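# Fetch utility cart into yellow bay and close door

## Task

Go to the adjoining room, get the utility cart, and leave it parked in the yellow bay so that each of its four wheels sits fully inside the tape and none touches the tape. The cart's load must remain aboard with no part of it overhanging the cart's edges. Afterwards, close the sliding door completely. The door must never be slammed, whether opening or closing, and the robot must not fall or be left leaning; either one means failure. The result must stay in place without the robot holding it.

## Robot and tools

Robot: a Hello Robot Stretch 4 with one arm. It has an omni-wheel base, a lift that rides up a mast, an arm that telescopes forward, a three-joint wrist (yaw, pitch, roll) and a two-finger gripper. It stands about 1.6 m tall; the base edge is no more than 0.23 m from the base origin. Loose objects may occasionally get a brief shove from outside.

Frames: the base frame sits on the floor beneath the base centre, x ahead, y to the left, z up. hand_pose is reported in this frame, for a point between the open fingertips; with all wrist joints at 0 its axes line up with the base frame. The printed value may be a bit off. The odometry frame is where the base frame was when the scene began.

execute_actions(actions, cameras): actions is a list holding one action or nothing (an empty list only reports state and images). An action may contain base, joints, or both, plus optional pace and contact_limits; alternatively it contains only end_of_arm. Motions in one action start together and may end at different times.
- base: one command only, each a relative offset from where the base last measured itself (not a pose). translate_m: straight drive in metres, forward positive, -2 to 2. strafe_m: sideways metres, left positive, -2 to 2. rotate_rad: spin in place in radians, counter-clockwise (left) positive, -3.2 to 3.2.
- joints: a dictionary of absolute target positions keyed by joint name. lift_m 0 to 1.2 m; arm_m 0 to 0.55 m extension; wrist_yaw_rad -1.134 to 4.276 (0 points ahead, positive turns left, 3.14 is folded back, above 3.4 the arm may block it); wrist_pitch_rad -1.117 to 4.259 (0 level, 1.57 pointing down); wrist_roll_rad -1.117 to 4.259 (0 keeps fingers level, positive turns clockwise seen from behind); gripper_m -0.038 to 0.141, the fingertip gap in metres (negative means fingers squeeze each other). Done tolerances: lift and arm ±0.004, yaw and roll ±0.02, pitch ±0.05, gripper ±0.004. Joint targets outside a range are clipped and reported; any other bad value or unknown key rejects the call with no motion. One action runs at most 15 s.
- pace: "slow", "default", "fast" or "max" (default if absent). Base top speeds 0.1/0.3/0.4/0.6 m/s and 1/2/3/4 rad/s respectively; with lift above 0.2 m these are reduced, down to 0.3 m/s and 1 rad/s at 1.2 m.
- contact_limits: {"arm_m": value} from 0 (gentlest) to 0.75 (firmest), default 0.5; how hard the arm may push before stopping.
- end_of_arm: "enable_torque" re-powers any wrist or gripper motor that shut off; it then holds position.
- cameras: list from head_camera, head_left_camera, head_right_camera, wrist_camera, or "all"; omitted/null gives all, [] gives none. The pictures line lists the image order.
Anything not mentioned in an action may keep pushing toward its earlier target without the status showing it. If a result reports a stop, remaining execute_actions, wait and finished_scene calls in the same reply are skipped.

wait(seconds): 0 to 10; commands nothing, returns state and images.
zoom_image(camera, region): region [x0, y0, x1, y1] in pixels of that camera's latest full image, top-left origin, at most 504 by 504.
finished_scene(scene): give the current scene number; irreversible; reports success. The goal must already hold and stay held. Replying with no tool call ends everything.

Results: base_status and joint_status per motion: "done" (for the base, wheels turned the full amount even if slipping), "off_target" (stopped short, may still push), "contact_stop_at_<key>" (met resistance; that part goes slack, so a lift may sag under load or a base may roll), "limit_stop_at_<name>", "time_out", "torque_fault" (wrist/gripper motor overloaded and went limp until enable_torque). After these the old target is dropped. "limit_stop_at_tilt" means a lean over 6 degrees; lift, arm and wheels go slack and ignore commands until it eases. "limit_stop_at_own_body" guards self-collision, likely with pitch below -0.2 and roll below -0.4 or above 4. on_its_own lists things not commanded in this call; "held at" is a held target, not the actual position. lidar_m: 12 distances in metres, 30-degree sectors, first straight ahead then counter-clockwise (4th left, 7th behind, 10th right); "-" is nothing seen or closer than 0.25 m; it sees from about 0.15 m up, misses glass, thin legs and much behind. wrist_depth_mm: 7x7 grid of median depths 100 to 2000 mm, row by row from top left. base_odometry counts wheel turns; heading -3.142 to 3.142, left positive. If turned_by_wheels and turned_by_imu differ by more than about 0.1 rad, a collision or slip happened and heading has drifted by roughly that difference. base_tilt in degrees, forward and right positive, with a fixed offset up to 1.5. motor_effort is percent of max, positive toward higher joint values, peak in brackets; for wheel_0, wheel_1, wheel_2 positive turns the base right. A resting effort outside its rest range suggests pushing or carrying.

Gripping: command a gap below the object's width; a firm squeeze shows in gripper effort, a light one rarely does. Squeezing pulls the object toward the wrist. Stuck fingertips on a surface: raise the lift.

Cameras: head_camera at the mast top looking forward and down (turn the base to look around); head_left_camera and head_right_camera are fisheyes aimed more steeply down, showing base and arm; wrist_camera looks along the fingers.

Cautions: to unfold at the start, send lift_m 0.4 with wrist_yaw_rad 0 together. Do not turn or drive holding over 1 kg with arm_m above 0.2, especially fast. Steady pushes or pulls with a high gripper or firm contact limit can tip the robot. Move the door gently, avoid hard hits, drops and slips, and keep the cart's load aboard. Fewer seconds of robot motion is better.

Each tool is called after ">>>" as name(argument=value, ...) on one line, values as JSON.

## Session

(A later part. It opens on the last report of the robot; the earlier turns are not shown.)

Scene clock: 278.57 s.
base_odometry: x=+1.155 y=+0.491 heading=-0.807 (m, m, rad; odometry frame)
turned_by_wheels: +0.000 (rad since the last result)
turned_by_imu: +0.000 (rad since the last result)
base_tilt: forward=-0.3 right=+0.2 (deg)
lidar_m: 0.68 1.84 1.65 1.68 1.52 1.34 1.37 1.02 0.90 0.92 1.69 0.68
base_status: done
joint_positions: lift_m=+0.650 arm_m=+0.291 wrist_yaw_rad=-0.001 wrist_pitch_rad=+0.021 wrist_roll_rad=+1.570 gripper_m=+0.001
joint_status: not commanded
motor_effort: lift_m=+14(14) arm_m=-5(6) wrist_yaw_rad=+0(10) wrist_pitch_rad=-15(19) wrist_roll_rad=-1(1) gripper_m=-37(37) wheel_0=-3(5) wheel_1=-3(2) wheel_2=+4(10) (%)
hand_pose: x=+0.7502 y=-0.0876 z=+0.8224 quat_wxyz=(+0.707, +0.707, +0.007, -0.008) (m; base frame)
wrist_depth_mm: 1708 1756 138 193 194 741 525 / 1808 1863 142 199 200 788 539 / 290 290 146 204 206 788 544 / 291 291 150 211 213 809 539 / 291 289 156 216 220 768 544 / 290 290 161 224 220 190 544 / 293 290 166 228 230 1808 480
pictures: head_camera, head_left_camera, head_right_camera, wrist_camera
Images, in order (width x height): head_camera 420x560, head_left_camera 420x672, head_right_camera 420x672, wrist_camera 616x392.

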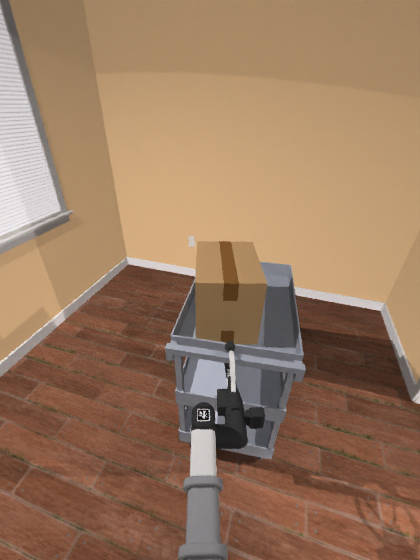

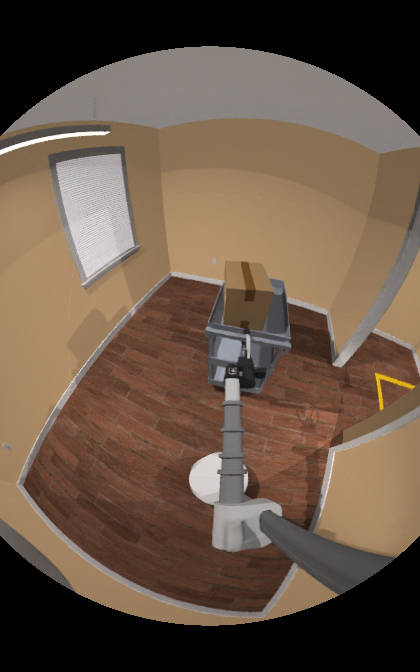

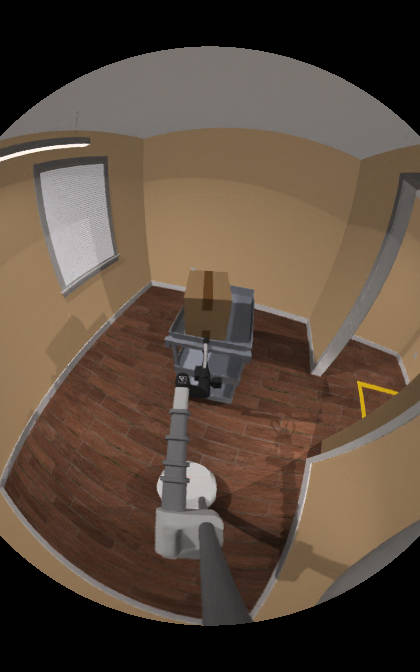

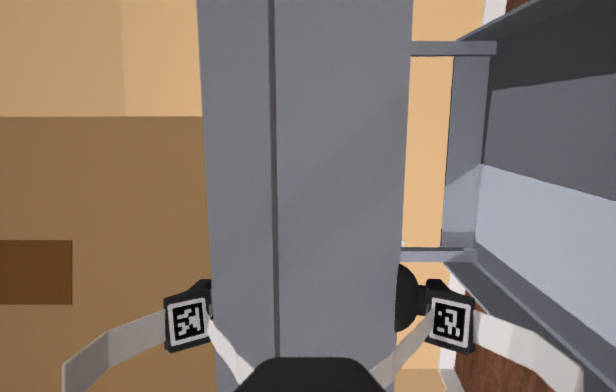

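>>> execute_actions(actions=[{"base":{"translate_m":-0.3},"pace":"slow"}], cameras=[])

>>> execute_actions(actions=[{"base":{"rotate_rad":0.3},"pace":"slow"}])

Scene clock: 305.03 s.
base_odometry: x=+0.948 y=+0.707 heading=-0.807 (m, m, rad; odometry frame)
turned_by_wheels: -0.001 (rad since the last result)
turned_by_imu: -0.003 (rad since the last result)
base_tilt: forward=-0.4 right=+0.2 (deg)
lidar_m: 0.67 1.98 1.75 1.78 1.22 1.06 1.08 0.93 0.79 0.81 0.96 0.65
base_status: done
joint_positions: lift_m=+0.650 arm_m=+0.291 wrist_yaw_rad=-0.004 wrist_pitch_rad=+0.021 wrist_roll_rad=+1.570 gripper_m=+0.001
joint_status: not commanded
motor_effort: lift_m=+14(14) arm_m=-5(5) wrist_yaw_rad=+8(9) wrist_pitch_rad=-15(14) wrist_roll_rad=-2(1) gripper_m=-34(35) wheel_0=-5(7) wheel_1=-6(7) wheel_2=+3(8) (%)
hand_pose: x=+0.7500 y=-0.0885 z=+0.8225 quat_wxyz=(+0.707, +0.707, +0.006, -0.009) (m; base frame)
wrist_depth_mm: - - 121 176 176 741 544 / - - 127 185 186 768 539 / 278 278 133 193 195 809 539 / 285 285 142 204 208 820 549 / 293 291 150 216 220 750 549 / 298 296 160 229 223 521 512 / 304 304 172 236 238 1756 442
pictures: none
No camera images: the call's "cameras" was empty. Leave "cameras" out to get every camera's image.

Scene clock: 306.40 s.
base_odometry: x=+0.948 y=+0.708 heading=-0.508 (m, m, rad; odometry frame)
turned_by_wheels: +0.300 (rad since the last result)
turned_by_imu: +0.299 (rad since the last result)
base_tilt: forward=-0.4 right=+0.2 (deg)
lidar_m: 0.64 1.78 1.76 1.42 1.07 1.07 1.08 0.83 0.80 0.88 1.89 0.56
base_status: done
joint_positions: lift_m=+0.650 arm_m=+0.290 wrist_yaw_rad=+0.000 wrist_pitch_rad=-0.002 wrist_roll_rad=+1.569 gripper_m=+0.000
joint_status: not commanded
on_its_own: wrist_pitch_rad is at rest, and its effort (+49) is outside its rest range (-23 to +23)
motor_effort: lift_m=+14(14) arm_m=-2(5) wrist_yaw_rad=-3(54) wrist_pitch_rad=+49(51) wrist_roll_rad=+4(4) gripper_m=-13(33) wheel_0=+1(18) wheel_1=-4(8) wheel_2=-1(17) (%)
hand_pose: x=+0.7498 y=-0.0874 z=+0.8291 quat_wxyz=(+0.708, +0.706, -0.001, +0.001) (m; base frame)
wrist_depth_mm: - - - 103 103 103 559 / 224 - - 116 115 114 549 / 248 - - 136 135 138 530 / 283 290 - 165 162 1808 1397 / 1921 332 - 200 206 - 1430 / 1921 - 167 153 193 1808 1281 / 1708 1756 1808 131 1708 375 1308
pictures: head_camera, head_left_camera, head_right_camera, wrist_camera
Images, in order (width x height): head_camera 420x560, head_left_camera 420x672, head_right_camera 420x672, wrist_camera 616x392.

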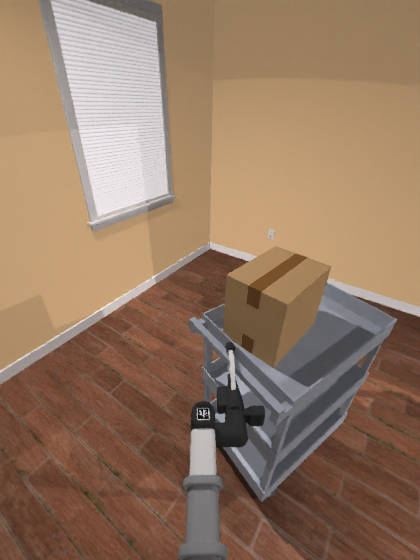

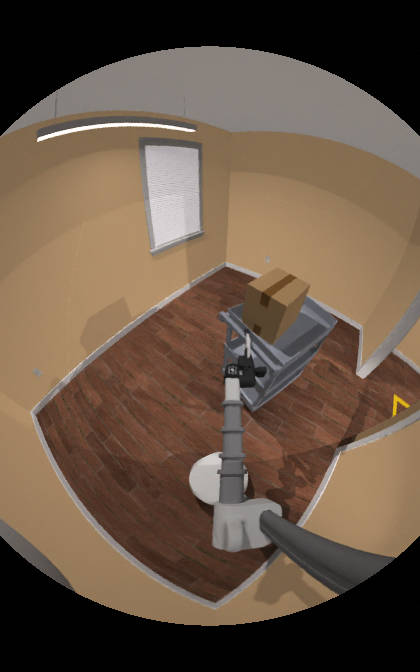

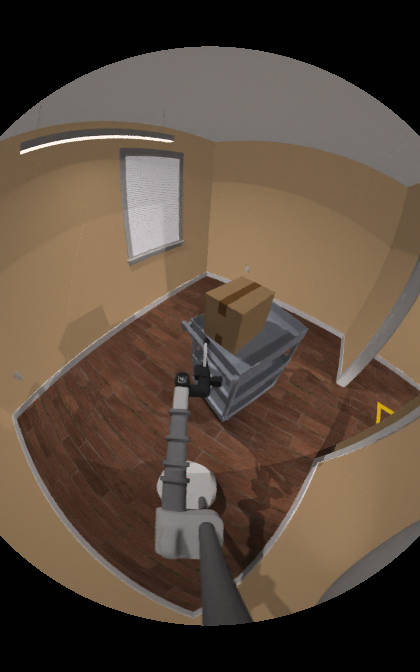

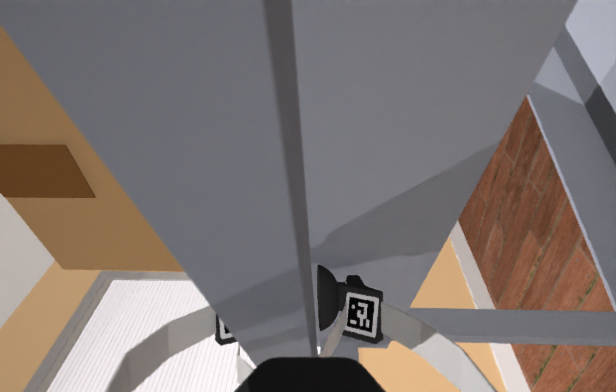

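>>> execute_actions(actions=[{"base":{"strafe_m":-0.4},"pace":"slow"}], cameras=["head_left_camera","head_camera"])

Scene clock: 341.93 s.
base_odometry: x=+0.754 y=+0.358 heading=-0.507 (m, m, rad; odometry frame)
turned_by_wheels: +0.001 (rad since the last result)
turned_by_imu: +0.002 (rad since the last result)
base_tilt: forward=-0.4 right=+0.3 (deg)
lidar_m: 0.68 2.11 2.07 1.72 1.33 1.29 0.67 0.49 0.48 0.53 1.54 0.62
base_status: done
joint_positions: lift_m=+0.650 arm_m=+0.290 wrist_yaw_rad=+0.006 wrist_pitch_rad=+0.000 wrist_roll_rad=+1.570 gripper_m=+0.000
joint_status: not commanded
on_its_own: wrist_yaw_rad is at rest, and its effort (-21) is outside its rest range (-13 to +13); wrist_pitch_rad is at rest, and its effort (+45) is outside its rest range (-23 to +23)
motor_effort: lift_m=+14(14) arm_m=-2(2) wrist_yaw_rad=-21(37) wrist_pitch_rad=+45(50) wrist_roll_rad=+1(4) gripper_m=-11(13) wheel_0=+4(15) wheel_1=-1(5) wheel_2=+5(5) (%)
hand_pose: x=+0.7503 y=-0.0856 z=+0.8286 quat_wxyz=(+0.707, +0.707, +0.002, +0.002) (m; base frame)
wrist_depth_mm: 1863 1863 114 161 164 723 585 / 271 270 122 172 175 759 585 / 279 279 273 184 188 831 585 / 296 293 286 198 203 809 585 / 312 306 300 175 220 - 549 / 332 320 182 177 231 - 512 / - 332 1983 172 263 1756 1397
pictures: head_camera, head_left_camera
Images, in order (width x height): head_camera 420x560, head_left_camera 420x672.

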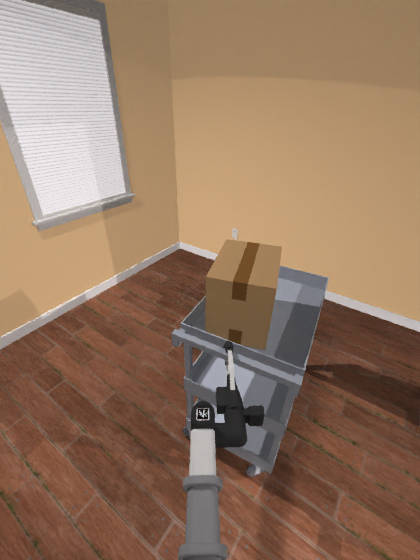

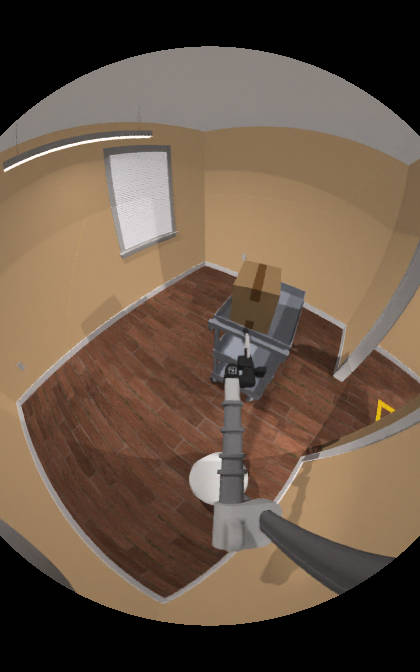

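>>> execute_actions(actions=[{"joints":{"arm_m":0.03},"base":{"translate_m":0.15},"pace":"slow"}], cameras=[])

>>> execute_actions(actions=[{"base":{"rotate_rad":0.45},"pace":"slow"}], cameras=[])

>>> execute_actions(actions=[{"base":{"strafe_m":-0.5},"pace":"slow"}], cameras=["head_left_camera","head_camera"])

Scene clock: 361.67 s.
base_odometry: x=+0.885 y=+0.285 heading=-0.508 (m, m, rad; odometry frame)
turned_by_wheels: -0.001 (rad since the last result)
turned_by_imu: -0.003 (rad since the last result)
base_tilt: forward=-0.4 right=+0.3 (deg)
lidar_m: 0.44 2.03 1.97 1.86 1.46 1.43 0.78 0.58 0.58 0.64 1.47 0.40
base_status: done
joint_positions: lift_m=+0.650 arm_m=+0.031 wrist_yaw_rad=-0.007 wrist_pitch_rad=+0.000 wrist_roll_rad=+1.570 gripper_m=+0.000
joint_status: all done
on_its_own: wrist_yaw_rad is at rest, and its effort (+17) is outside its rest range (-13 to +13); wrist_pitch_rad is at rest, and its effort (+45) is outside its rest range (-23 to +23)
motor_effort: lift_m=+14(14) arm_m=-7(11) wrist_yaw_rad=+17(18) wrist_pitch_rad=+45(44) wrist_roll_rad=-1(2) gripper_m=-14(14) wheel_0=-5(6) wheel_1=-1(6) wheel_2=-2(3) (%)
hand_pose: x=+0.4902 y=-0.0894 z=+0.8287 quat_wxyz=(+0.707, +0.707, -0.003, -0.002) (m; base frame)
wrist_depth_mm: 1983 1921 1921 180 181 723 585 / 291 285 281 189 190 778 591 / 294 287 287 198 200 820 591 / 301 298 293 172 213 831 585 / 312 306 301 174 225 - 580 / 320 314 183 176 233 - 535 / - 319 320 177 254 1808 1336
pictures: none
No camera images: the call's "cameras" was empty. Leave "cameras" out to get every camera's image.

Scene clock: 363.57 s.
base_odometry: x=+0.885 y=+0.285 heading=-0.059 (m, m, rad; odometry frame)
turned_by_wheels: +0.448 (rad since the last result)
turned_by_imu: +0.448 (rad since the last result)
base_tilt: forward=-0.4 right=+0.2 (deg)
lidar_m: 0.47 2.00 2.00 1.45 1.40 0.84 0.58 0.56 0.61 1.45 0.38 0.31
base_status: done
joint_positions: lift_m=+0.650 arm_m=+0.030 wrist_yaw_rad=-0.011 wrist_pitch_rad=-0.005 wrist_roll_rad=+1.569 gripper_m=+0.000
joint_status: not commanded
on_its_own: wrist_yaw_rad is at rest, and its effort (+31) is outside its rest range (-13 to +13); wrist_pitch_rad is at rest, and its effort (+57) is outside its rest range (-23 to +23)
motor_effort: lift_m=+12(14) arm_m=-2(7) wrist_yaw_rad=+31(81) wrist_pitch_rad=+57(60) wrist_roll_rad=+3(5) gripper_m=-11(14) wheel_0=-6(13) wheel_1=-6(9) wheel_2=-8(12) (%)
hand_pose: x=+0.4887 y=-0.0907 z=+0.8302 quat_wxyz=(+0.708, +0.706, -0.006, -0.002) (m; base frame)
wrist_depth_mm: - - - - - - - / - - - 106 107 106 517 / - - - 125 125 123 931 / - - - 158 156 1708 1366 / 1983 - - 198 209 - 1397 / 1983 1863 - 193 193 364 357 / 1756 1708 1808 112 1708 1708 1397
pictures: none
No camera images: the call's "cameras" was empty. Leave "cameras" out to get every camera's image.

Scene clock: 369.70 s.
base_odometry: x=+0.856 y=-0.214 heading=-0.059 (m, m, rad; odometry frame)
turned_by_wheels: +0.000 (rad since the last result)
turned_by_imu: +0.003 (rad since the last result)
base_tilt: forward=-0.4 right=+0.3 (deg)
lidar_m: 0.45 2.22 2.33 1.93 1.28 0.47 0.34 0.34 0.52 0.97 1.51 0.42
base_status: done
joint_positions: lift_m=+0.650 arm_m=+0.030 wrist_yaw_rad=+0.006 wrist_pitch_rad=+0.000 wrist_roll_rad=+1.570 gripper_m=+0.000
joint_status: not commanded
on_its_own: wrist_yaw_rad is at rest, and its effort (-20) is outside its rest range (-13 to +13); wrist_pitch_rad is at rest, and its effort (+44) is outside its rest range (-23 to +23)
motor_effort: lift_m=+12(12) arm_m=-2(2) wrist_yaw_rad=-20(52) wrist_pitch_rad=+44(59) wrist_roll_rad=+1(5) gripper_m=-13(13) wheel_0=+4(15) wheel_1=-3(12) wheel_2=+2(6) (%)
hand_pose: x=+0.4903 y=-0.0857 z=+0.8287 quat_wxyz=(+0.707, +0.707, +0.002, +0.002) (m; base frame)
wrist_depth_mm: 1921 1983 1921 187 188 750 591 / - - 286 195 196 778 585 / 296 293 291 203 205 809 591 / 301 298 296 180 216 820 585 / 304 301 300 181 226 809 580 / 314 307 182 183 230 - 539 / 317 309 310 175 247 1808 1366
pictures: head_camera, head_left_camera
Images, in order (width x height): head_camera 420x560, head_left_camera 420x672.

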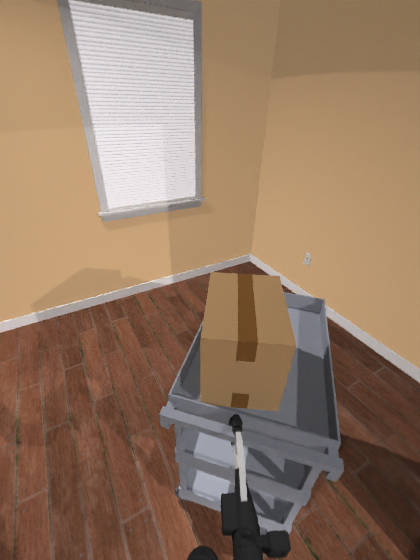

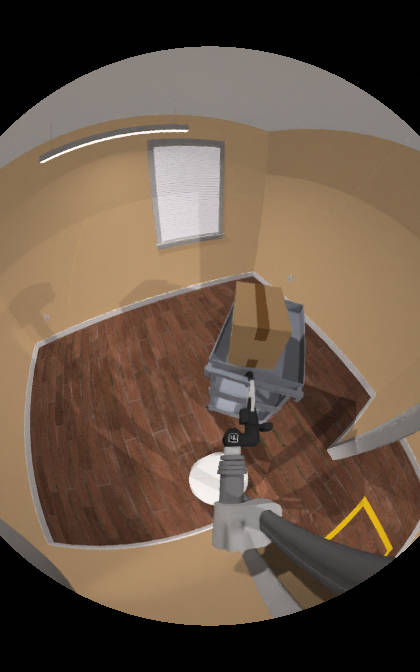

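>>> execute_actions(actions=[{"base":{"rotate_rad":0.45},"pace":"slow"}], cameras=[])

>>> execute_actions(actions=[{"base":{"strafe_m":-0.5},"pace":"slow"}], cameras=["head_left_camera","head_right_camera"])

Scene clock: 381.27 s.
base_odometry: x=+0.856 y=-0.214 heading=+0.389 (m, m, rad; odometry frame)
turned_by_wheels: +0.448 (rad since the last result)
turned_by_imu: +0.447 (rad since the last result)
base_tilt: forward=-0.4 right=+0.2 (deg)
lidar_m: 0.49 2.29 1.98 1.74 0.53 0.37 0.33 0.47 0.99 1.14 0.35 0.32
base_status: done
joint_positions: lift_m=+0.650 arm_m=+0.030 wrist_yaw_rad=-0.011 wrist_pitch_rad=-0.004 wrist_roll_rad=+1.569 gripper_m=+0.000
joint_status: not commanded
on_its_own: wrist_yaw_rad is at rest, and its effort (+30) is outside its rest range (-13 to +13); wrist_pitch_rad is at rest, and its effort (+55) is outside its rest range (-23 to +23)
motor_effort: lift_m=+12(12) arm_m=-1(2) wrist_yaw_rad=+30(47) wrist_pitch_rad=+55(54) wrist_roll_rad=+2(3) gripper_m=-14(14) wheel_0=-8(11) wheel_1=-7(9) wheel_2=-7(12) (%)
hand_pose: x=+0.4887 y=-0.0907 z=+0.8298 quat_wxyz=(+0.708, +0.706, -0.005, -0.003) (m; base frame)
wrist_depth_mm: - - - 103 102 - 549 / - - - 114 113 112 530 / 253 - - 135 134 138 508 / 286 291 - 166 165 1808 1397 / 1708 336 - 203 212 1983 1397 / - - 160 174 257 364 362 / - - - 135 1983 1756 1336
pictures: none
No camera images: the call's "cameras" was empty. Leave "cameras" out to get every camera's image.

Scene clock: 387.40 s.
base_odometry: x=+1.046 y=-0.676 heading=+0.390 (m, m, rad; odometry frame)
turned_by_wheels: +0.000 (rad since the last result)
turned_by_imu: +0.004 (rad since the last result)
base_tilt: forward=-0.3 right=+0.3 (deg)
lidar_m: 0.49 2.32 2.49 1.58 0.60 0.58 2.46 2.41 0.54 1.10 0.42 0.33
base_status: done
joint_positions: lift_m=+0.650 arm_m=+0.030 wrist_yaw_rad=+0.006 wrist_pitch_rad=-0.004 wrist_roll_rad=+1.570 gripper_m=+0.000
joint_status: not commanded
on_its_own: wrist_yaw_rad is at rest, and its effort (-21) is outside its rest range (-13 to +13); wrist_pitch_rad is at rest, and its effort (+59) is outside its rest range (-23 to +23)
motor_effort: lift_m=+12(12) arm_m=-2(2) wrist_yaw_rad=-21(52) wrist_pitch_rad=+59(57) wrist_roll_rad=+0(7) gripper_m=-15(17) wheel_0=+5(15) wheel_1=-2(9) wheel_2=+3(6) (%)
hand_pose: x=+0.4902 y=-0.0856 z=+0.8300 quat_wxyz=(+0.707, +0.707, +0.001, +0.004) (m; base frame)
wrist_depth_mm: - - - 103 102 103 554 / 223 - - 114 113 112 549 / 244 - - 134 132 135 521 / 281 287 - 162 160 1756 1397 / 1618 330 - 196 204 1983 1430 / - - 168 189 242 359 1205 / - - - 126 - 1661 1336
pictures: head_left_camera, head_right_camera
Images, in order (width x height): head_left_camera 420x672, head_right_camera 420x672.

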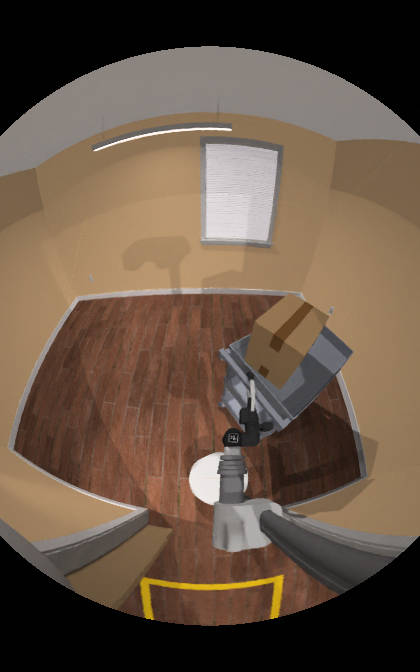

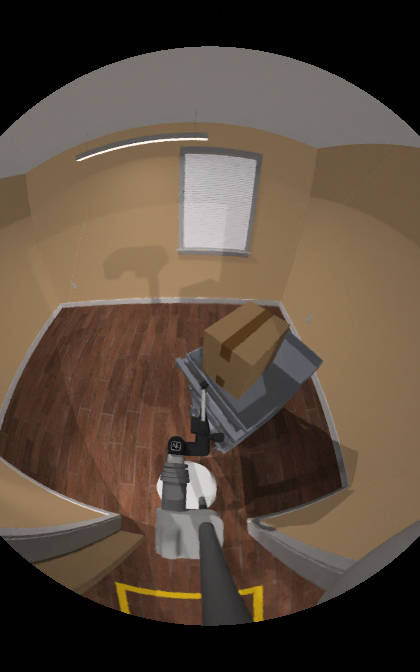

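>>> execute_actions(actions=[{"base":{"strafe_m":0.12},"pace":"slow"}], cameras=[])

>>> execute_actions(actions=[{"base":{"translate_m":-0.35},"pace":"slow"}], cameras=["head_left_camera","head_right_camera","head_camera"])

Scene clock: 400.53 s.
base_odometry: x=+1.000 y=-0.565 heading=+0.390 (m, m, rad; odometry frame)
turned_by_wheels: +0.000 (rad since the last result)
turned_by_imu: -0.003 (rad since the last result)
base_tilt: forward=-0.4 right=+0.1 (deg)
lidar_m: 0.47 2.30 2.36 1.60 0.50 0.51 2.46 2.28 0.61 1.09 0.41 0.31
base_status: done
joint_positions: lift_m=+0.650 arm_m=+0.030 wrist_yaw_rad=-0.001 wrist_pitch_rad=-0.004 wrist_roll_rad=+1.571 gripper_m=+0.000
joint_status: not commanded
on_its_own: wrist_pitch_rad is at rest, and its effort (+57) is outside its rest range (-23 to +23)
motor_effort: lift_m=+12(12) arm_m=-1(2) wrist_yaw_rad=+0(17) wrist_pitch_rad=+57(59) wrist_roll_rad=-2(2) gripper_m=-13(14) wheel_0=-4(12) wheel_1=+2(7) wheel_2=+0(2) (%)
hand_pose: x=+0.4896 y=-0.0876 z=+0.8300 quat_wxyz=(+0.707, +0.707, -0.002, +0.001) (m; base frame)
wrist_depth_mm: 202 - - 104 105 105 559 / 220 - - 119 118 116 554 / 247 - - 138 137 140 525 / 285 282 - 163 165 1863 1366 / 1618 324 - 200 207 1921 1397 / - - 164 142 242 1808 1281 / - - - 136 1983 362 1366
pictures: none
No camera images: the call's "cameras" was empty. Leave "cameras" out to get every camera's image.

Scene clock: 405.30 s.
base_odometry: x=+0.676 y=-0.698 heading=+0.389 (m, m, rad; odometry frame)
turned_by_wheels: -0.001 (rad since the last result)
turned_by_imu: -0.003 (rad since the last result)
base_tilt: forward=-0.4 right=+0.3 (deg)
lidar_m: 0.48 2.68 2.37 0.34 0.25 2.22 2.11 2.17 1.58 0.53 1.55 0.38
base_status: done
joint_positions: lift_m=+0.650 arm_m=+0.030 wrist_yaw_rad=-0.005 wrist_pitch_rad=-0.001 wrist_roll_rad=+1.571 gripper_m=+0.000
joint_status: not commanded
on_its_own: wrist_pitch_rad is at rest, and its effort (+43) is outside its rest range (-23 to +23)
motor_effort: lift_m=+12(12) arm_m=-2(2) wrist_yaw_rad=+12(32) wrist_pitch_rad=+43(57) wrist_roll_rad=-3(2) gripper_m=-13(14) wheel_0=-7(12) wheel_1=-4(8) wheel_2=+1(8) (%)
hand_pose: x=+0.4892 y=-0.0889 z=+0.8289 quat_wxyz=(+0.707, +0.707, -0.002, -0.002) (m; base frame)
wrist_depth_mm: - - 110 159 162 715 597 / 264 262 120 171 173 759 580 / 277 273 265 183 187 798 597 / 291 289 281 197 202 - 591 / 307 301 296 175 222 - 535 / 329 319 182 176 233 - 1366 / - - - 173 264 1808 1336
pictures: head_camera, head_left_camera, head_right_camera
Images, in order (width x height): head_camera 420x560, head_left_camera 420x672, head_right_camera 420x672.

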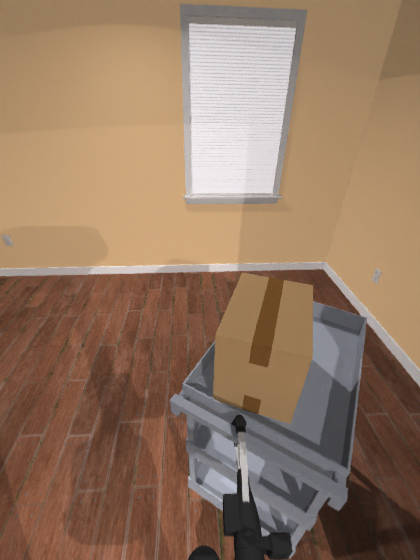

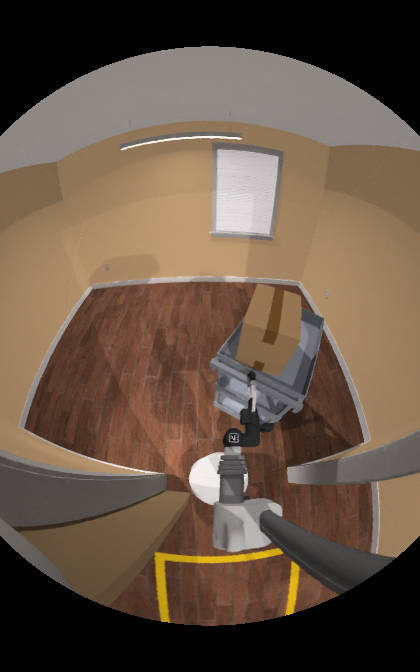

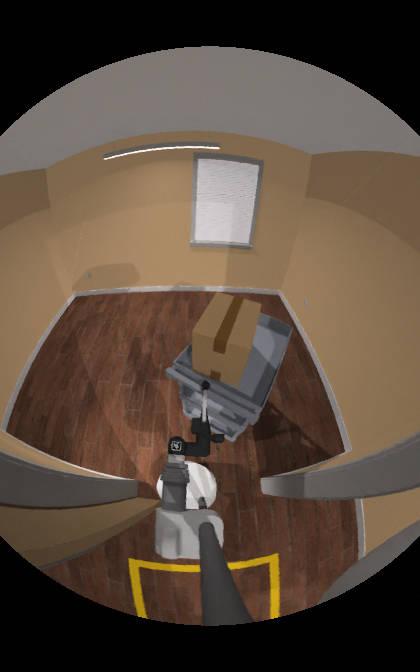

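>>> execute_actions(actions=[{"base":{"rotate_rad":0.2},"pace":"slow"}], cameras=[])

>>> execute_actions(actions=[{"base":{"strafe_m":-0.04},"pace":"slow"}], cameras=[])

>>> execute_actions(actions=[{"base":{"translate_m":-0.2},"pace":"slow"}], cameras=["head_left_camera","head_right_camera"])

Scene clock: 416.80 s.
base_odometry: x=+0.676 y=-0.698 heading=+0.588 (m, m, rad; odometry frame)
turned_by_wheels: +0.199 (rad since the last result)
turned_by_imu: +0.199 (rad since the last result)
base_tilt: forward=-0.3 right=+0.2 (deg)
lidar_m: 0.48 2.81 2.23 0.29 0.25 2.13 2.10 1.88 0.55 0.53 0.37 0.32
base_status: done
joint_positions: lift_m=+0.650 arm_m=+0.030 wrist_yaw_rad=-0.005 wrist_pitch_rad=+0.000 wrist_roll_rad=+1.569 gripper_m=+0.000
joint_status: not commanded
on_its_own: wrist_pitch_rad is at rest, and its effort (+42) is outside its rest range (-23 to +23)
motor_effort: lift_m=+12(12) arm_m=-1(1) wrist_yaw_rad=+12(47) wrist_pitch_rad=+42(45) wrist_roll_rad=+4(3) gripper_m=-10(14) wheel_0=+0(14) wheel_1=-2(8) wheel_2=-6(10) (%)
hand_pose: x=+0.4892 y=-0.0888 z=+0.8286 quat_wxyz=(+0.708, +0.706, -0.002, -0.002) (m; base frame)
wrist_depth_mm: 208 208 - 120 119 119 585 / 228 226 - 135 134 137 597 / 251 250 - 150 153 1708 544 / 279 278 - 174 177 1983 504 / 322 310 116 199 212 - 1366 / - - 170 186 194 1983 1336 / - - - 155 342 345 351
pictures: none
No camera images: the call's "cameras" was empty. Leave "cameras" out to get every camera's image.

Scene clock: 418.27 s.
base_odometry: x=+0.698 y=-0.731 heading=+0.588 (m, m, rad; odometry frame)
turned_by_wheels: +0.000 (rad since the last result)
turned_by_imu: +0.000 (rad since the last result)
base_tilt: forward=-0.3 right=+0.2 (deg)
lidar_m: 0.47 2.80 2.28 0.30 0.25 2.12 2.11 1.82 0.50 0.51 0.51 0.32
base_status: done
joint_positions: lift_m=+0.650 arm_m=+0.030 wrist_yaw_rad=+0.002 wrist_pitch_rad=+0.000 wrist_roll_rad=+1.569 gripper_m=+0.000
joint_status: not commanded
on_its_own: wrist_pitch_rad is at rest, and its effort (+43) is outside its rest range (-23 to +23)
motor_effort: lift_m=+12(12) arm_m=-2(2) wrist_yaw_rad=-7(12) wrist_pitch_rad=+43(44) wrist_roll_rad=+3(3) gripper_m=-11(10) wheel_0=+5(10) wheel_1=-3(8) wheel_2=-2(5) (%)
hand_pose: x=+0.4898 y=-0.0870 z=+0.8286 quat_wxyz=(+0.708, +0.706, +0.001, +0.000) (m; base frame)
wrist_depth_mm: 211 209 - 123 122 122 585 / 229 228 - 138 136 142 585 / 252 250 - 152 154 1661 549 / 277 276 - 176 179 1921 508 / 319 307 115 199 211 - 1366 / - - 178 190 196 - 1366 / - - - 155 334 340 343
pictures: none
No camera images: the call's "cameras" was empty. Leave "cameras" out to get every camera's image.

Scene clock: 421.57 s.
base_odometry: x=+0.532 y=-0.842 heading=+0.589 (m, m, rad; odometry frame)
turned_by_wheels: +0.001 (rad since the last result)
turned_by_imu: +0.001 (rad since the last result)
base_tilt: forward=-0.4 right=+0.3 (deg)
lidar_m: 0.45 2.87 0.26 0.26 2.43 1.93 1.91 1.80 1.45 0.49 1.56 0.36
base_status: done
joint_positions: lift_m=+0.650 arm_m=+0.030 wrist_yaw_rad=+0.010 wrist_pitch_rad=+0.000 wrist_roll_rad=+1.570 gripper_m=+0.000
joint_status: not commanded
on_its_own: wrist_yaw_rad is at rest, and its effort (-31) is outside its rest range (-13 to +13); wrist_pitch_rad is at rest, and its effort (+43) is outside its rest range (-23 to +23)
motor_effort: lift_m=+12(12) arm_m=-1(1) wrist_yaw_rad=-31(31) wrist_pitch_rad=+43(46) wrist_roll_rad=+2(3) gripper_m=-12(14) wheel_0=+4(7) wheel_1=-1(12) wheel_2=+8(10) (%)
hand_pose: x=+0.4905 y=-0.0845 z=+0.8287 quat_wxyz=(+0.707, +0.707, +0.004, +0.003) (m; base frame)
wrist_depth_mm: 244 243 - 151 150 699 580 / 254 249 106 159 163 741 591 / 267 266 118 172 178 759 585 / 286 285 273 190 196 - 569 / 310 304 297 210 220 - 517 / 1921 324 180 181 233 - 1366 / - - - 168 276 1708 1308
pictures: head_left_camera, head_right_camera
Images, in order (width x height): head_left_camera 420x672, head_right_camera 420x672.

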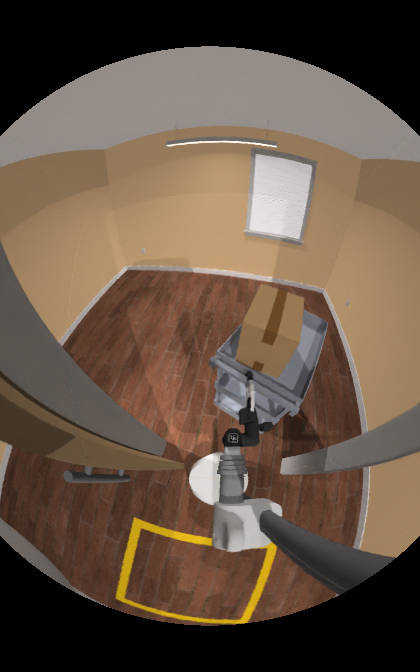

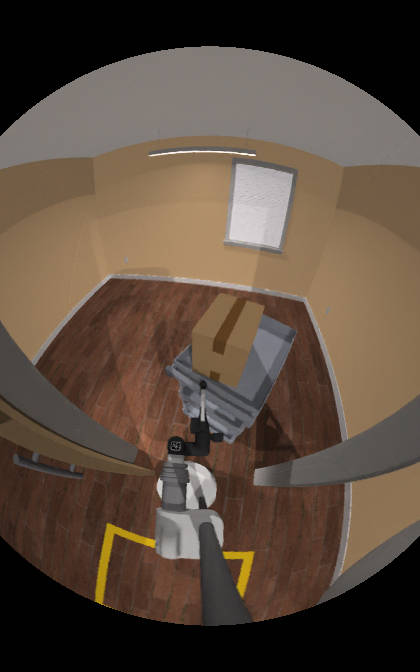

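>>> execute_actions(actions=[{"base":{"translate_m":-0.3},"pace":"slow"}], cameras=["head_left_camera","head_right_camera"])

Scene clock: 431.80 s.
base_odometry: x=+0.283 y=-1.009 heading=+0.589 (m, m, rad; odometry frame)
turned_by_wheels: +0.000 (rad since the last result)
turned_by_imu: +0.000 (rad since the last result)
base_tilt: forward=-0.4 right=+0.3 (deg)
lidar_m: 0.42 0.41 0.42 2.32 2.03 1.61 1.61 1.76 1.38 0.93 0.57 0.43
base_status: done
joint_positions: lift_m=+0.650 arm_m=+0.030 wrist_yaw_rad=+0.005 wrist_pitch_rad=+0.001 wrist_roll_rad=+1.570 gripper_m=+0.000
joint_status: not commanded
on_its_own: wrist_yaw_rad is at rest, and its effort (-16) is outside its rest range (-13 to +13); wrist_pitch_rad is at rest, and its effort (+43) is outside its rest range (-23 to +23)
motor_effort: lift_m=+12(12) arm_m=-1(1) wrist_yaw_rad=-16(33) wrist_pitch_rad=+43(43) wrist_roll_rad=+0(1) gripper_m=-11(13) wheel_0=-1(4) wheel_1=-3(6) wheel_2=+6(13) (%)
hand_pose: x=+0.4901 y=-0.0861 z=+0.8285 quat_wxyz=(+0.707, +0.707, +0.002, +0.001) (m; base frame)
wrist_depth_mm: - - - 194 195 750 580 / - - 293 201 202 768 585 / 298 296 294 208 211 809 585 / 300 300 296 216 220 831 585 / 307 303 298 191 227 798 585 / 309 307 184 189 231 - 539 / 310 307 304 175 244 1756 1336
pictures: head_left_camera, head_right_camera
Images, in order (width x height): head_left_camera 420x672, head_right_camera 420x672.

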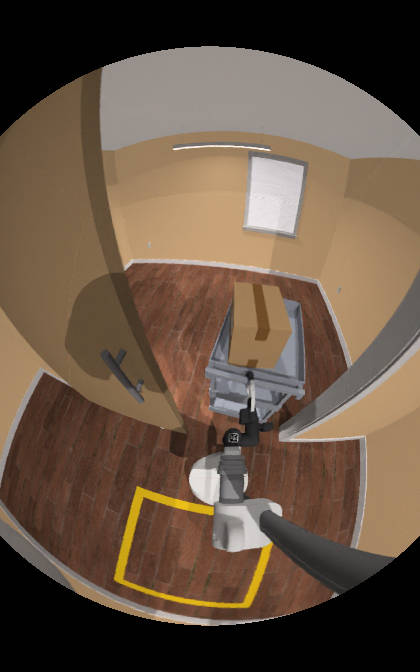

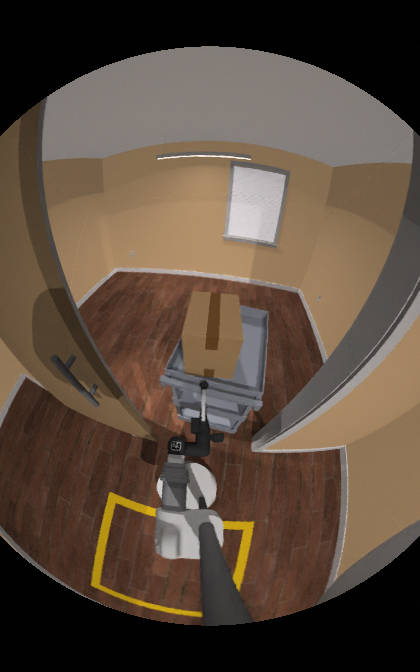

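>>> execute_actions(actions=[{"base":{"strafe_m":0.12},"pace":"slow"}], cameras=[])

>>> execute_actions(actions=[{"base":{"translate_m":-0.15},"pace":"slow"}], cameras=["head_left_camera","head_right_camera","head_camera"])

Scene clock: 438.87 s.
base_odometry: x=+0.216 y=-0.909 heading=+0.589 (m, m, rad; odometry frame)
turned_by_wheels: -0.001 (rad since the last result)
turned_by_imu: -0.004 (rad since the last result)
base_tilt: forward=-0.4 right=+0.2 (deg)
lidar_m: 0.45 0.35 0.55 2.21 2.02 1.62 1.59 1.79 1.52 0.97 0.67 0.41
base_status: done
joint_positions: lift_m=+0.650 arm_m=+0.030 wrist_yaw_rad=-0.008 wrist_pitch_rad=+0.001 wrist_roll_rad=+1.570 gripper_m=+0.000
joint_status: not commanded
on_its_own: wrist_yaw_rad is at rest, and its effort (+22) is outside its rest range (-13 to +13); wrist_pitch_rad is at rest, and its effort (+40) is outside its rest range (-23 to +23)
motor_effort: lift_m=+12(12) arm_m=-1(2) wrist_yaw_rad=+22(32) wrist_pitch_rad=+40(44) wrist_roll_rad=+0(3) gripper_m=-12(15) wheel_0=-6(13) wheel_1=+2(6) wheel_2=-2(3) (%)
hand_pose: x=+0.4889 y=-0.0898 z=+0.8283 quat_wxyz=(+0.707, +0.707, -0.002, -0.003) (m; base frame)
wrist_depth_mm: - - 128 175 178 732 591 / 278 274 270 185 187 768 585 / 285 282 277 196 198 820 580 / 293 291 287 207 210 820 580 / 303 300 297 219 223 - 564 / 315 310 182 188 192 - 512 / - 319 - 174 254 1808 1397
pictures: none
No camera images: the call's "cameras" was empty. Leave "cameras" out to get every camera's image.

Scene clock: 441.67 s.
base_odometry: x=+0.092 y=-0.992 heading=+0.589 (m, m, rad; odometry frame)
turned_by_wheels: +0.001 (rad since the last result)
turned_by_imu: +0.001 (rad since the last result)
base_tilt: forward=-0.4 right=+0.2 (deg)
lidar_m: 0.43 0.46 0.81 2.23 1.83 1.46 1.45 1.59 1.46 1.36 0.76 0.42
base_status: done
joint_positions: lift_m=+0.650 arm_m=+0.030 wrist_yaw_rad=+0.010 wrist_pitch_rad=+0.001 wrist_roll_rad=+1.570 gripper_m=+0.000
joint_status: not commanded
on_its_own: wrist_yaw_rad is at rest, and its effort (-32) is outside its rest range (-13 to +13); wrist_pitch_rad is at rest, and its effort (+41) is outside its rest range (-23 to +23)
motor_effort: lift_m=+12(12) arm_m=-2(2) wrist_yaw_rad=-32(32) wrist_pitch_rad=+41(44) wrist_roll_rad=+0(0) gripper_m=-13(16) wheel_0=+3(8) wheel_1=-3(3) wheel_2=+7(12) (%)
hand_pose: x=+0.4906 y=-0.0844 z=+0.8285 quat_wxyz=(+0.707, +0.707, +0.004, +0.003) (m; base frame)
wrist_depth_mm: - - - 187 188 750 591 / 291 287 285 196 198 778 580 / 293 291 289 203 205 798 585 / 300 297 291 213 216 831 585 / 306 300 300 189 226 1921 585 / 310 306 183 189 233 - 535 / 1983 309 307 175 248 1863 1336
pictures: head_camera, head_left_camera, head_right_camera
Images, in order (width x height): head_camera 420x560, head_left_camera 420x672, head_right_camera 420x672.

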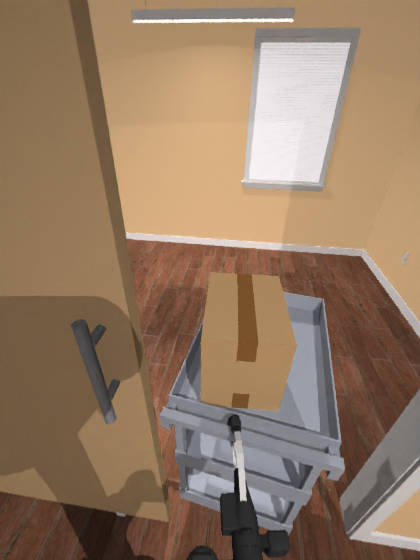

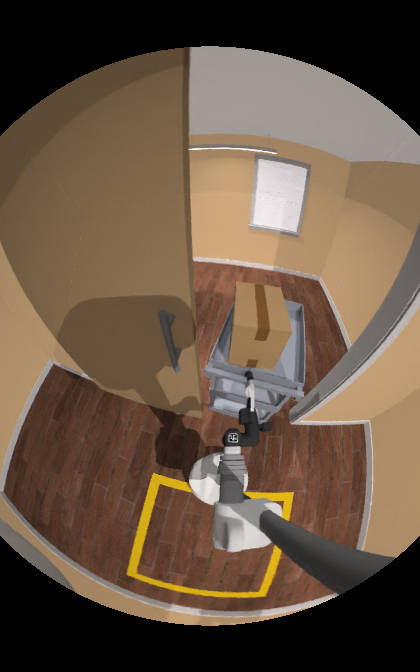

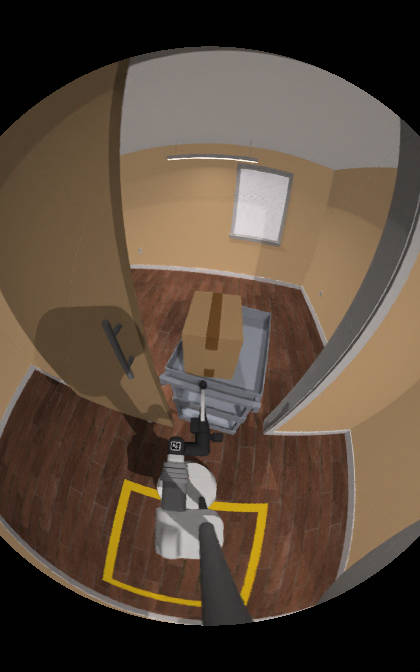

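>>> execute_actions(actions=[{"base":{"strafe_m":0.03},"pace":"slow"}], cameras=[])

>>> execute_actions(actions=[{"base":{"translate_m":-0.2},"pace":"slow"}], cameras=["head_left_camera","head_camera"])

Scene clock: 449.60 s.
base_odometry: x=+0.075 y=-0.967 heading=+0.588 (m, m, rad; odometry frame)
turned_by_wheels: -0.001 (rad since the last result)
turned_by_imu: -0.002 (rad since the last result)
base_tilt: forward=-0.4 right=+0.3 (deg)
lidar_m: 0.45 0.44 0.79 2.20 1.82 1.49 1.44 1.61 1.51 1.35 0.79 0.43
base_status: done
joint_positions: lift_m=+0.650 arm_m=+0.030 wrist_yaw_rad=-0.009 wrist_pitch_rad=+0.001 wrist_roll_rad=+1.571 gripper_m=+0.000
joint_status: not commanded
on_its_own: wrist_yaw_rad is at rest, and its effort (+23) is outside its rest range (-13 to +13); wrist_pitch_rad is at rest, and its effort (+45) is outside its rest range (-23 to +23)
motor_effort: lift_m=+12(12) arm_m=-2(1) wrist_yaw_rad=+23(32) wrist_pitch_rad=+45(43) wrist_roll_rad=-2(2) gripper_m=-12(12) wheel_0=-8(9) wheel_1=+1(6) wheel_2=-2(6) (%)
hand_pose: x=+0.4889 y=-0.0900 z=+0.8285 quat_wxyz=(+0.707, +0.707, -0.003, -0.003) (m; base frame)
wrist_depth_mm: - - - 191 191 750 585 / 293 289 287 198 201 778 585 / 297 291 289 206 208 809 591 / 301 297 294 215 218 842 591 / 304 303 301 224 227 820 591 / 312 306 183 187 234 - 535 / 1983 309 307 176 247 1808 1366
pictures: none
No camera images: the call's "cameras" was empty. Leave "cameras" out to get every camera's image.

Scene clock: 452.87 s.
base_odometry: x=-0.091 y=-1.078 heading=+0.589 (m, m, rad; odometry frame)
turned_by_wheels: +0.001 (rad since the last result)
turned_by_imu: +0.001 (rad since the last result)
base_tilt: forward=-0.4 right=+0.2 (deg)
lidar_m: 0.44 0.64 1.13 2.23 1.59 1.27 1.25 1.35 1.47 1.45 0.91 0.45
base_status: done
joint_positions: lift_m=+0.650 arm_m=+0.030 wrist_yaw_rad=+0.010 wrist_pitch_rad=+0.001 wrist_roll_rad=+1.570 gripper_m=+0.000
joint_status: not commanded
on_its_own: wrist_yaw_rad is at rest, and its effort (-30) is outside its rest range (-13 to +13); wrist_pitch_rad is at rest, and its effort (+41) is outside its rest range (-23 to +23)
motor_effort: lift_m=+12(12) arm_m=-1(2) wrist_yaw_rad=-30(31) wrist_pitch_rad=+41(44) wrist_roll_rad=+0(2) gripper_m=-10(13) wheel_0=+4(10) wheel_1=-1(6) wheel_2=+7(11) (%)
hand_pose: x=+0.4905 y=-0.0846 z=+0.8285 quat_wxyz=(+0.707, +0.707, +0.004, +0.003) (m; base frame)
wrist_depth_mm: - - - 207 208 1808 569 / - - - 212 213 788 585 / 309 307 304 216 218 809 591 / 309 304 301 224 223 831 591 / 306 301 301 193 229 820 585 / 306 301 184 189 232 - 574 / 303 298 300 175 240 1756 521
pictures: head_camera, head_left_camera
Images, in order (width x height): head_camera 420x560, head_left_camera 420x672.

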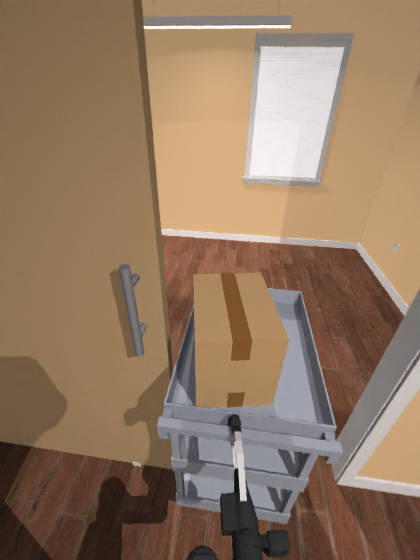

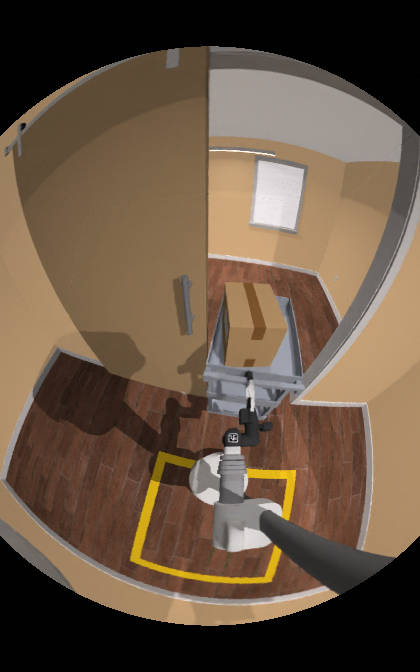

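>>> execute_actions(actions=[{"base":{"strafe_m":0.04},"pace":"slow"}], cameras=[])

>>> execute_actions(actions=[{"base":{"translate_m":-0.3},"pace":"slow"}], cameras=["head_left_camera","head_camera"])

Scene clock: 459.03 s.
base_odometry: x=-0.113 y=-1.045 heading=+0.589 (m, m, rad; odometry frame)
turned_by_wheels: -0.001 (rad since the last result)
turned_by_imu: -0.002 (rad since the last result)
base_tilt: forward=-0.4 right=+0.2 (deg)
lidar_m: 0.42 0.74 1.17 2.19 1.57 1.27 1.24 1.38 1.54 1.52 0.93 0.42
base_status: done
joint_positions: lift_m=+0.650 arm_m=+0.030 wrist_yaw_rad=-0.009 wrist_pitch_rad=+0.001 wrist_roll_rad=+1.571 gripper_m=+0.000
joint_status: not commanded
on_its_own: wrist_yaw_rad is at rest, and its effort (+25) is outside its rest range (-13 to +13); wrist_pitch_rad is at rest, and its effort (+44) is outside its rest range (-23 to +23)
motor_effort: lift_m=+12(12) arm_m=-1(1) wrist_yaw_rad=+25(29) wrist_pitch_rad=+44(42) wrist_roll_rad=-2(3) gripper_m=-14(11) wheel_0=-7(11) wheel_1=+0(6) wheel_2=-1(6) (%)
hand_pose: x=+0.4889 y=-0.0901 z=+0.8284 quat_wxyz=(+0.707, +0.707, -0.003, -0.004) (m; base frame)
wrist_depth_mm: - - - 206 208 1808 569 / - - - 211 213 788 580 / 310 306 301 216 218 798 574 / 307 301 301 223 224 842 591 / 306 303 301 226 229 820 585 / 304 301 183 189 231 - 569 / 304 300 296 175 240 1661 492
pictures: none
No camera images: the call's "cameras" was empty. Leave "cameras" out to get every camera's image.

Scene clock: 463.30 s.
base_odometry: x=-0.363 y=-1.212 heading=+0.589 (m, m, rad; odometry frame)
turned_by_wheels: +0.001 (rad since the last result)
turned_by_imu: +0.002 (rad since the last result)
base_tilt: forward=-0.5 right=+0.2 (deg)
lidar_m: 0.44 1.05 1.75 2.22 1.22 0.95 0.94 1.06 1.51 1.47 1.29 0.45
base_status: done
joint_positions: lift_m=+0.650 arm_m=+0.030 wrist_yaw_rad=+0.010 wrist_pitch_rad=+0.001 wrist_roll_rad=+1.570 gripper_m=+0.000
joint_status: not commanded
on_its_own: wrist_yaw_rad is at rest, and its effort (-32) is outside its rest range (-13 to +13); wrist_pitch_rad is at rest, and its effort (+40) is outside its rest range (-23 to +23)
motor_effort: lift_m=+12(12) arm_m=-2(2) wrist_yaw_rad=-32(31) wrist_pitch_rad=+40(43) wrist_roll_rad=-1(2) gripper_m=-15(15) wheel_0=+4(9) wheel_1=-1(4) wheel_2=+8(12) (%)
hand_pose: x=+0.4906 y=-0.0845 z=+0.8284 quat_wxyz=(+0.707, +0.707, +0.004, +0.003) (m; base frame)
wrist_depth_mm: - - - 183 217 - 544 / - - - 185 220 809 585 / 320 314 310 187 224 820 585 / 314 309 307 189 227 809 585 / 307 304 303 192 231 820 591 / 304 301 183 189 231 732 585 / 298 296 293 175 236 741 539
pictures: head_camera, head_left_camera
Images, in order (width x height): head_camera 420x560, head_left_camera 420x672.

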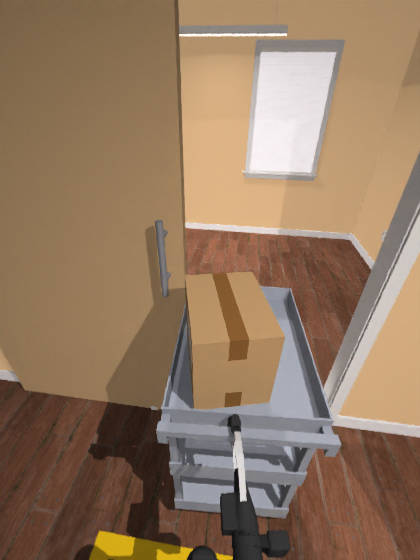

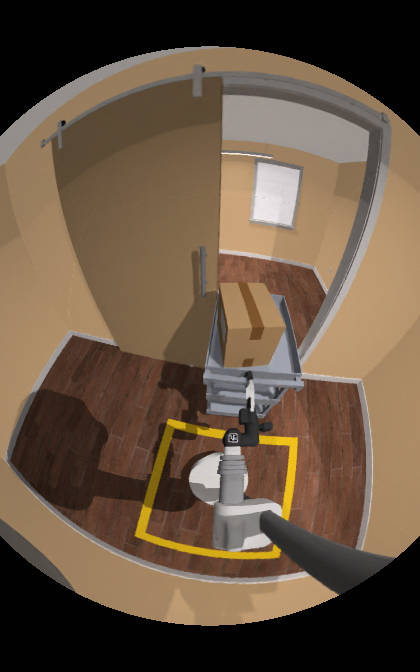

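>>> execute_actions(actions=[{"base":{"translate_m":-0.35},"pace":"slow"}], cameras=["head_left_camera","head_camera"])

Scene clock: 473.23 s.
base_odometry: x=-0.653 y=-1.406 heading=+0.590 (m, m, rad; odometry frame)
turned_by_wheels: +0.000 (rad since the last result)
turned_by_imu: +0.001 (rad since the last result)
base_tilt: forward=-0.3 right=+0.3 (deg)
lidar_m: 0.42 1.45 2.27 1.55 0.77 0.61 0.60 0.65 1.06 1.42 1.57 0.44
base_status: done
joint_positions: lift_m=+0.650 arm_m=+0.030 wrist_yaw_rad=+0.009 wrist_pitch_rad=+0.001 wrist_roll_rad=+1.570 gripper_m=+0.000
joint_status: not commanded
on_its_own: wrist_yaw_rad is at rest, and its effort (-27) is outside its rest range (-13 to +13); wrist_pitch_rad is at rest, and its effort (+43) is outside its rest range (-23 to +23)
motor_effort: lift_m=+12(12) arm_m=-2(1) wrist_yaw_rad=-27(36) wrist_pitch_rad=+43(40) wrist_roll_rad=-1(1) gripper_m=-12(17) wheel_0=+1(4) wheel_1=-3(4) wheel_2=+6(13) (%)
hand_pose: x=+0.4904 y=-0.0849 z=+0.8284 quat_wxyz=(+0.707, +0.707, +0.003, +0.003) (m; base frame)
wrist_depth_mm: - - - 184 225 - 549 / - - - 187 227 788 585 / - 322 317 189 228 831 585 / 319 314 309 191 229 809 580 / 307 306 304 195 230 809 585 / 304 300 184 189 231 809 580 / 297 291 290 175 234 1118 544
pictures: head_camera, head_left_camera
Images, in order (width x height): head_camera 420x560, head_left_camera 420x672.

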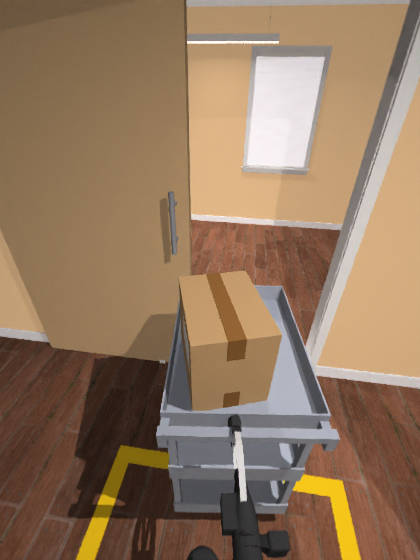

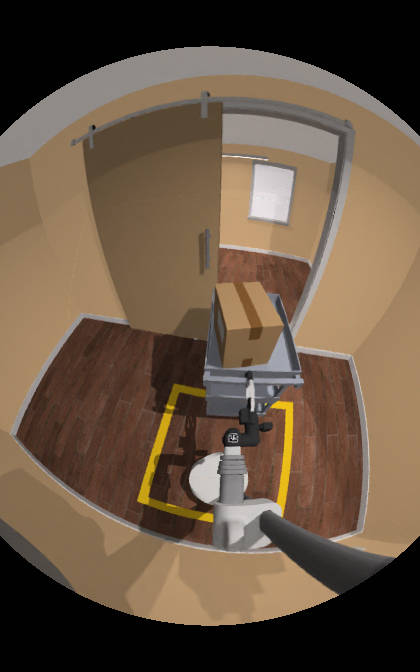

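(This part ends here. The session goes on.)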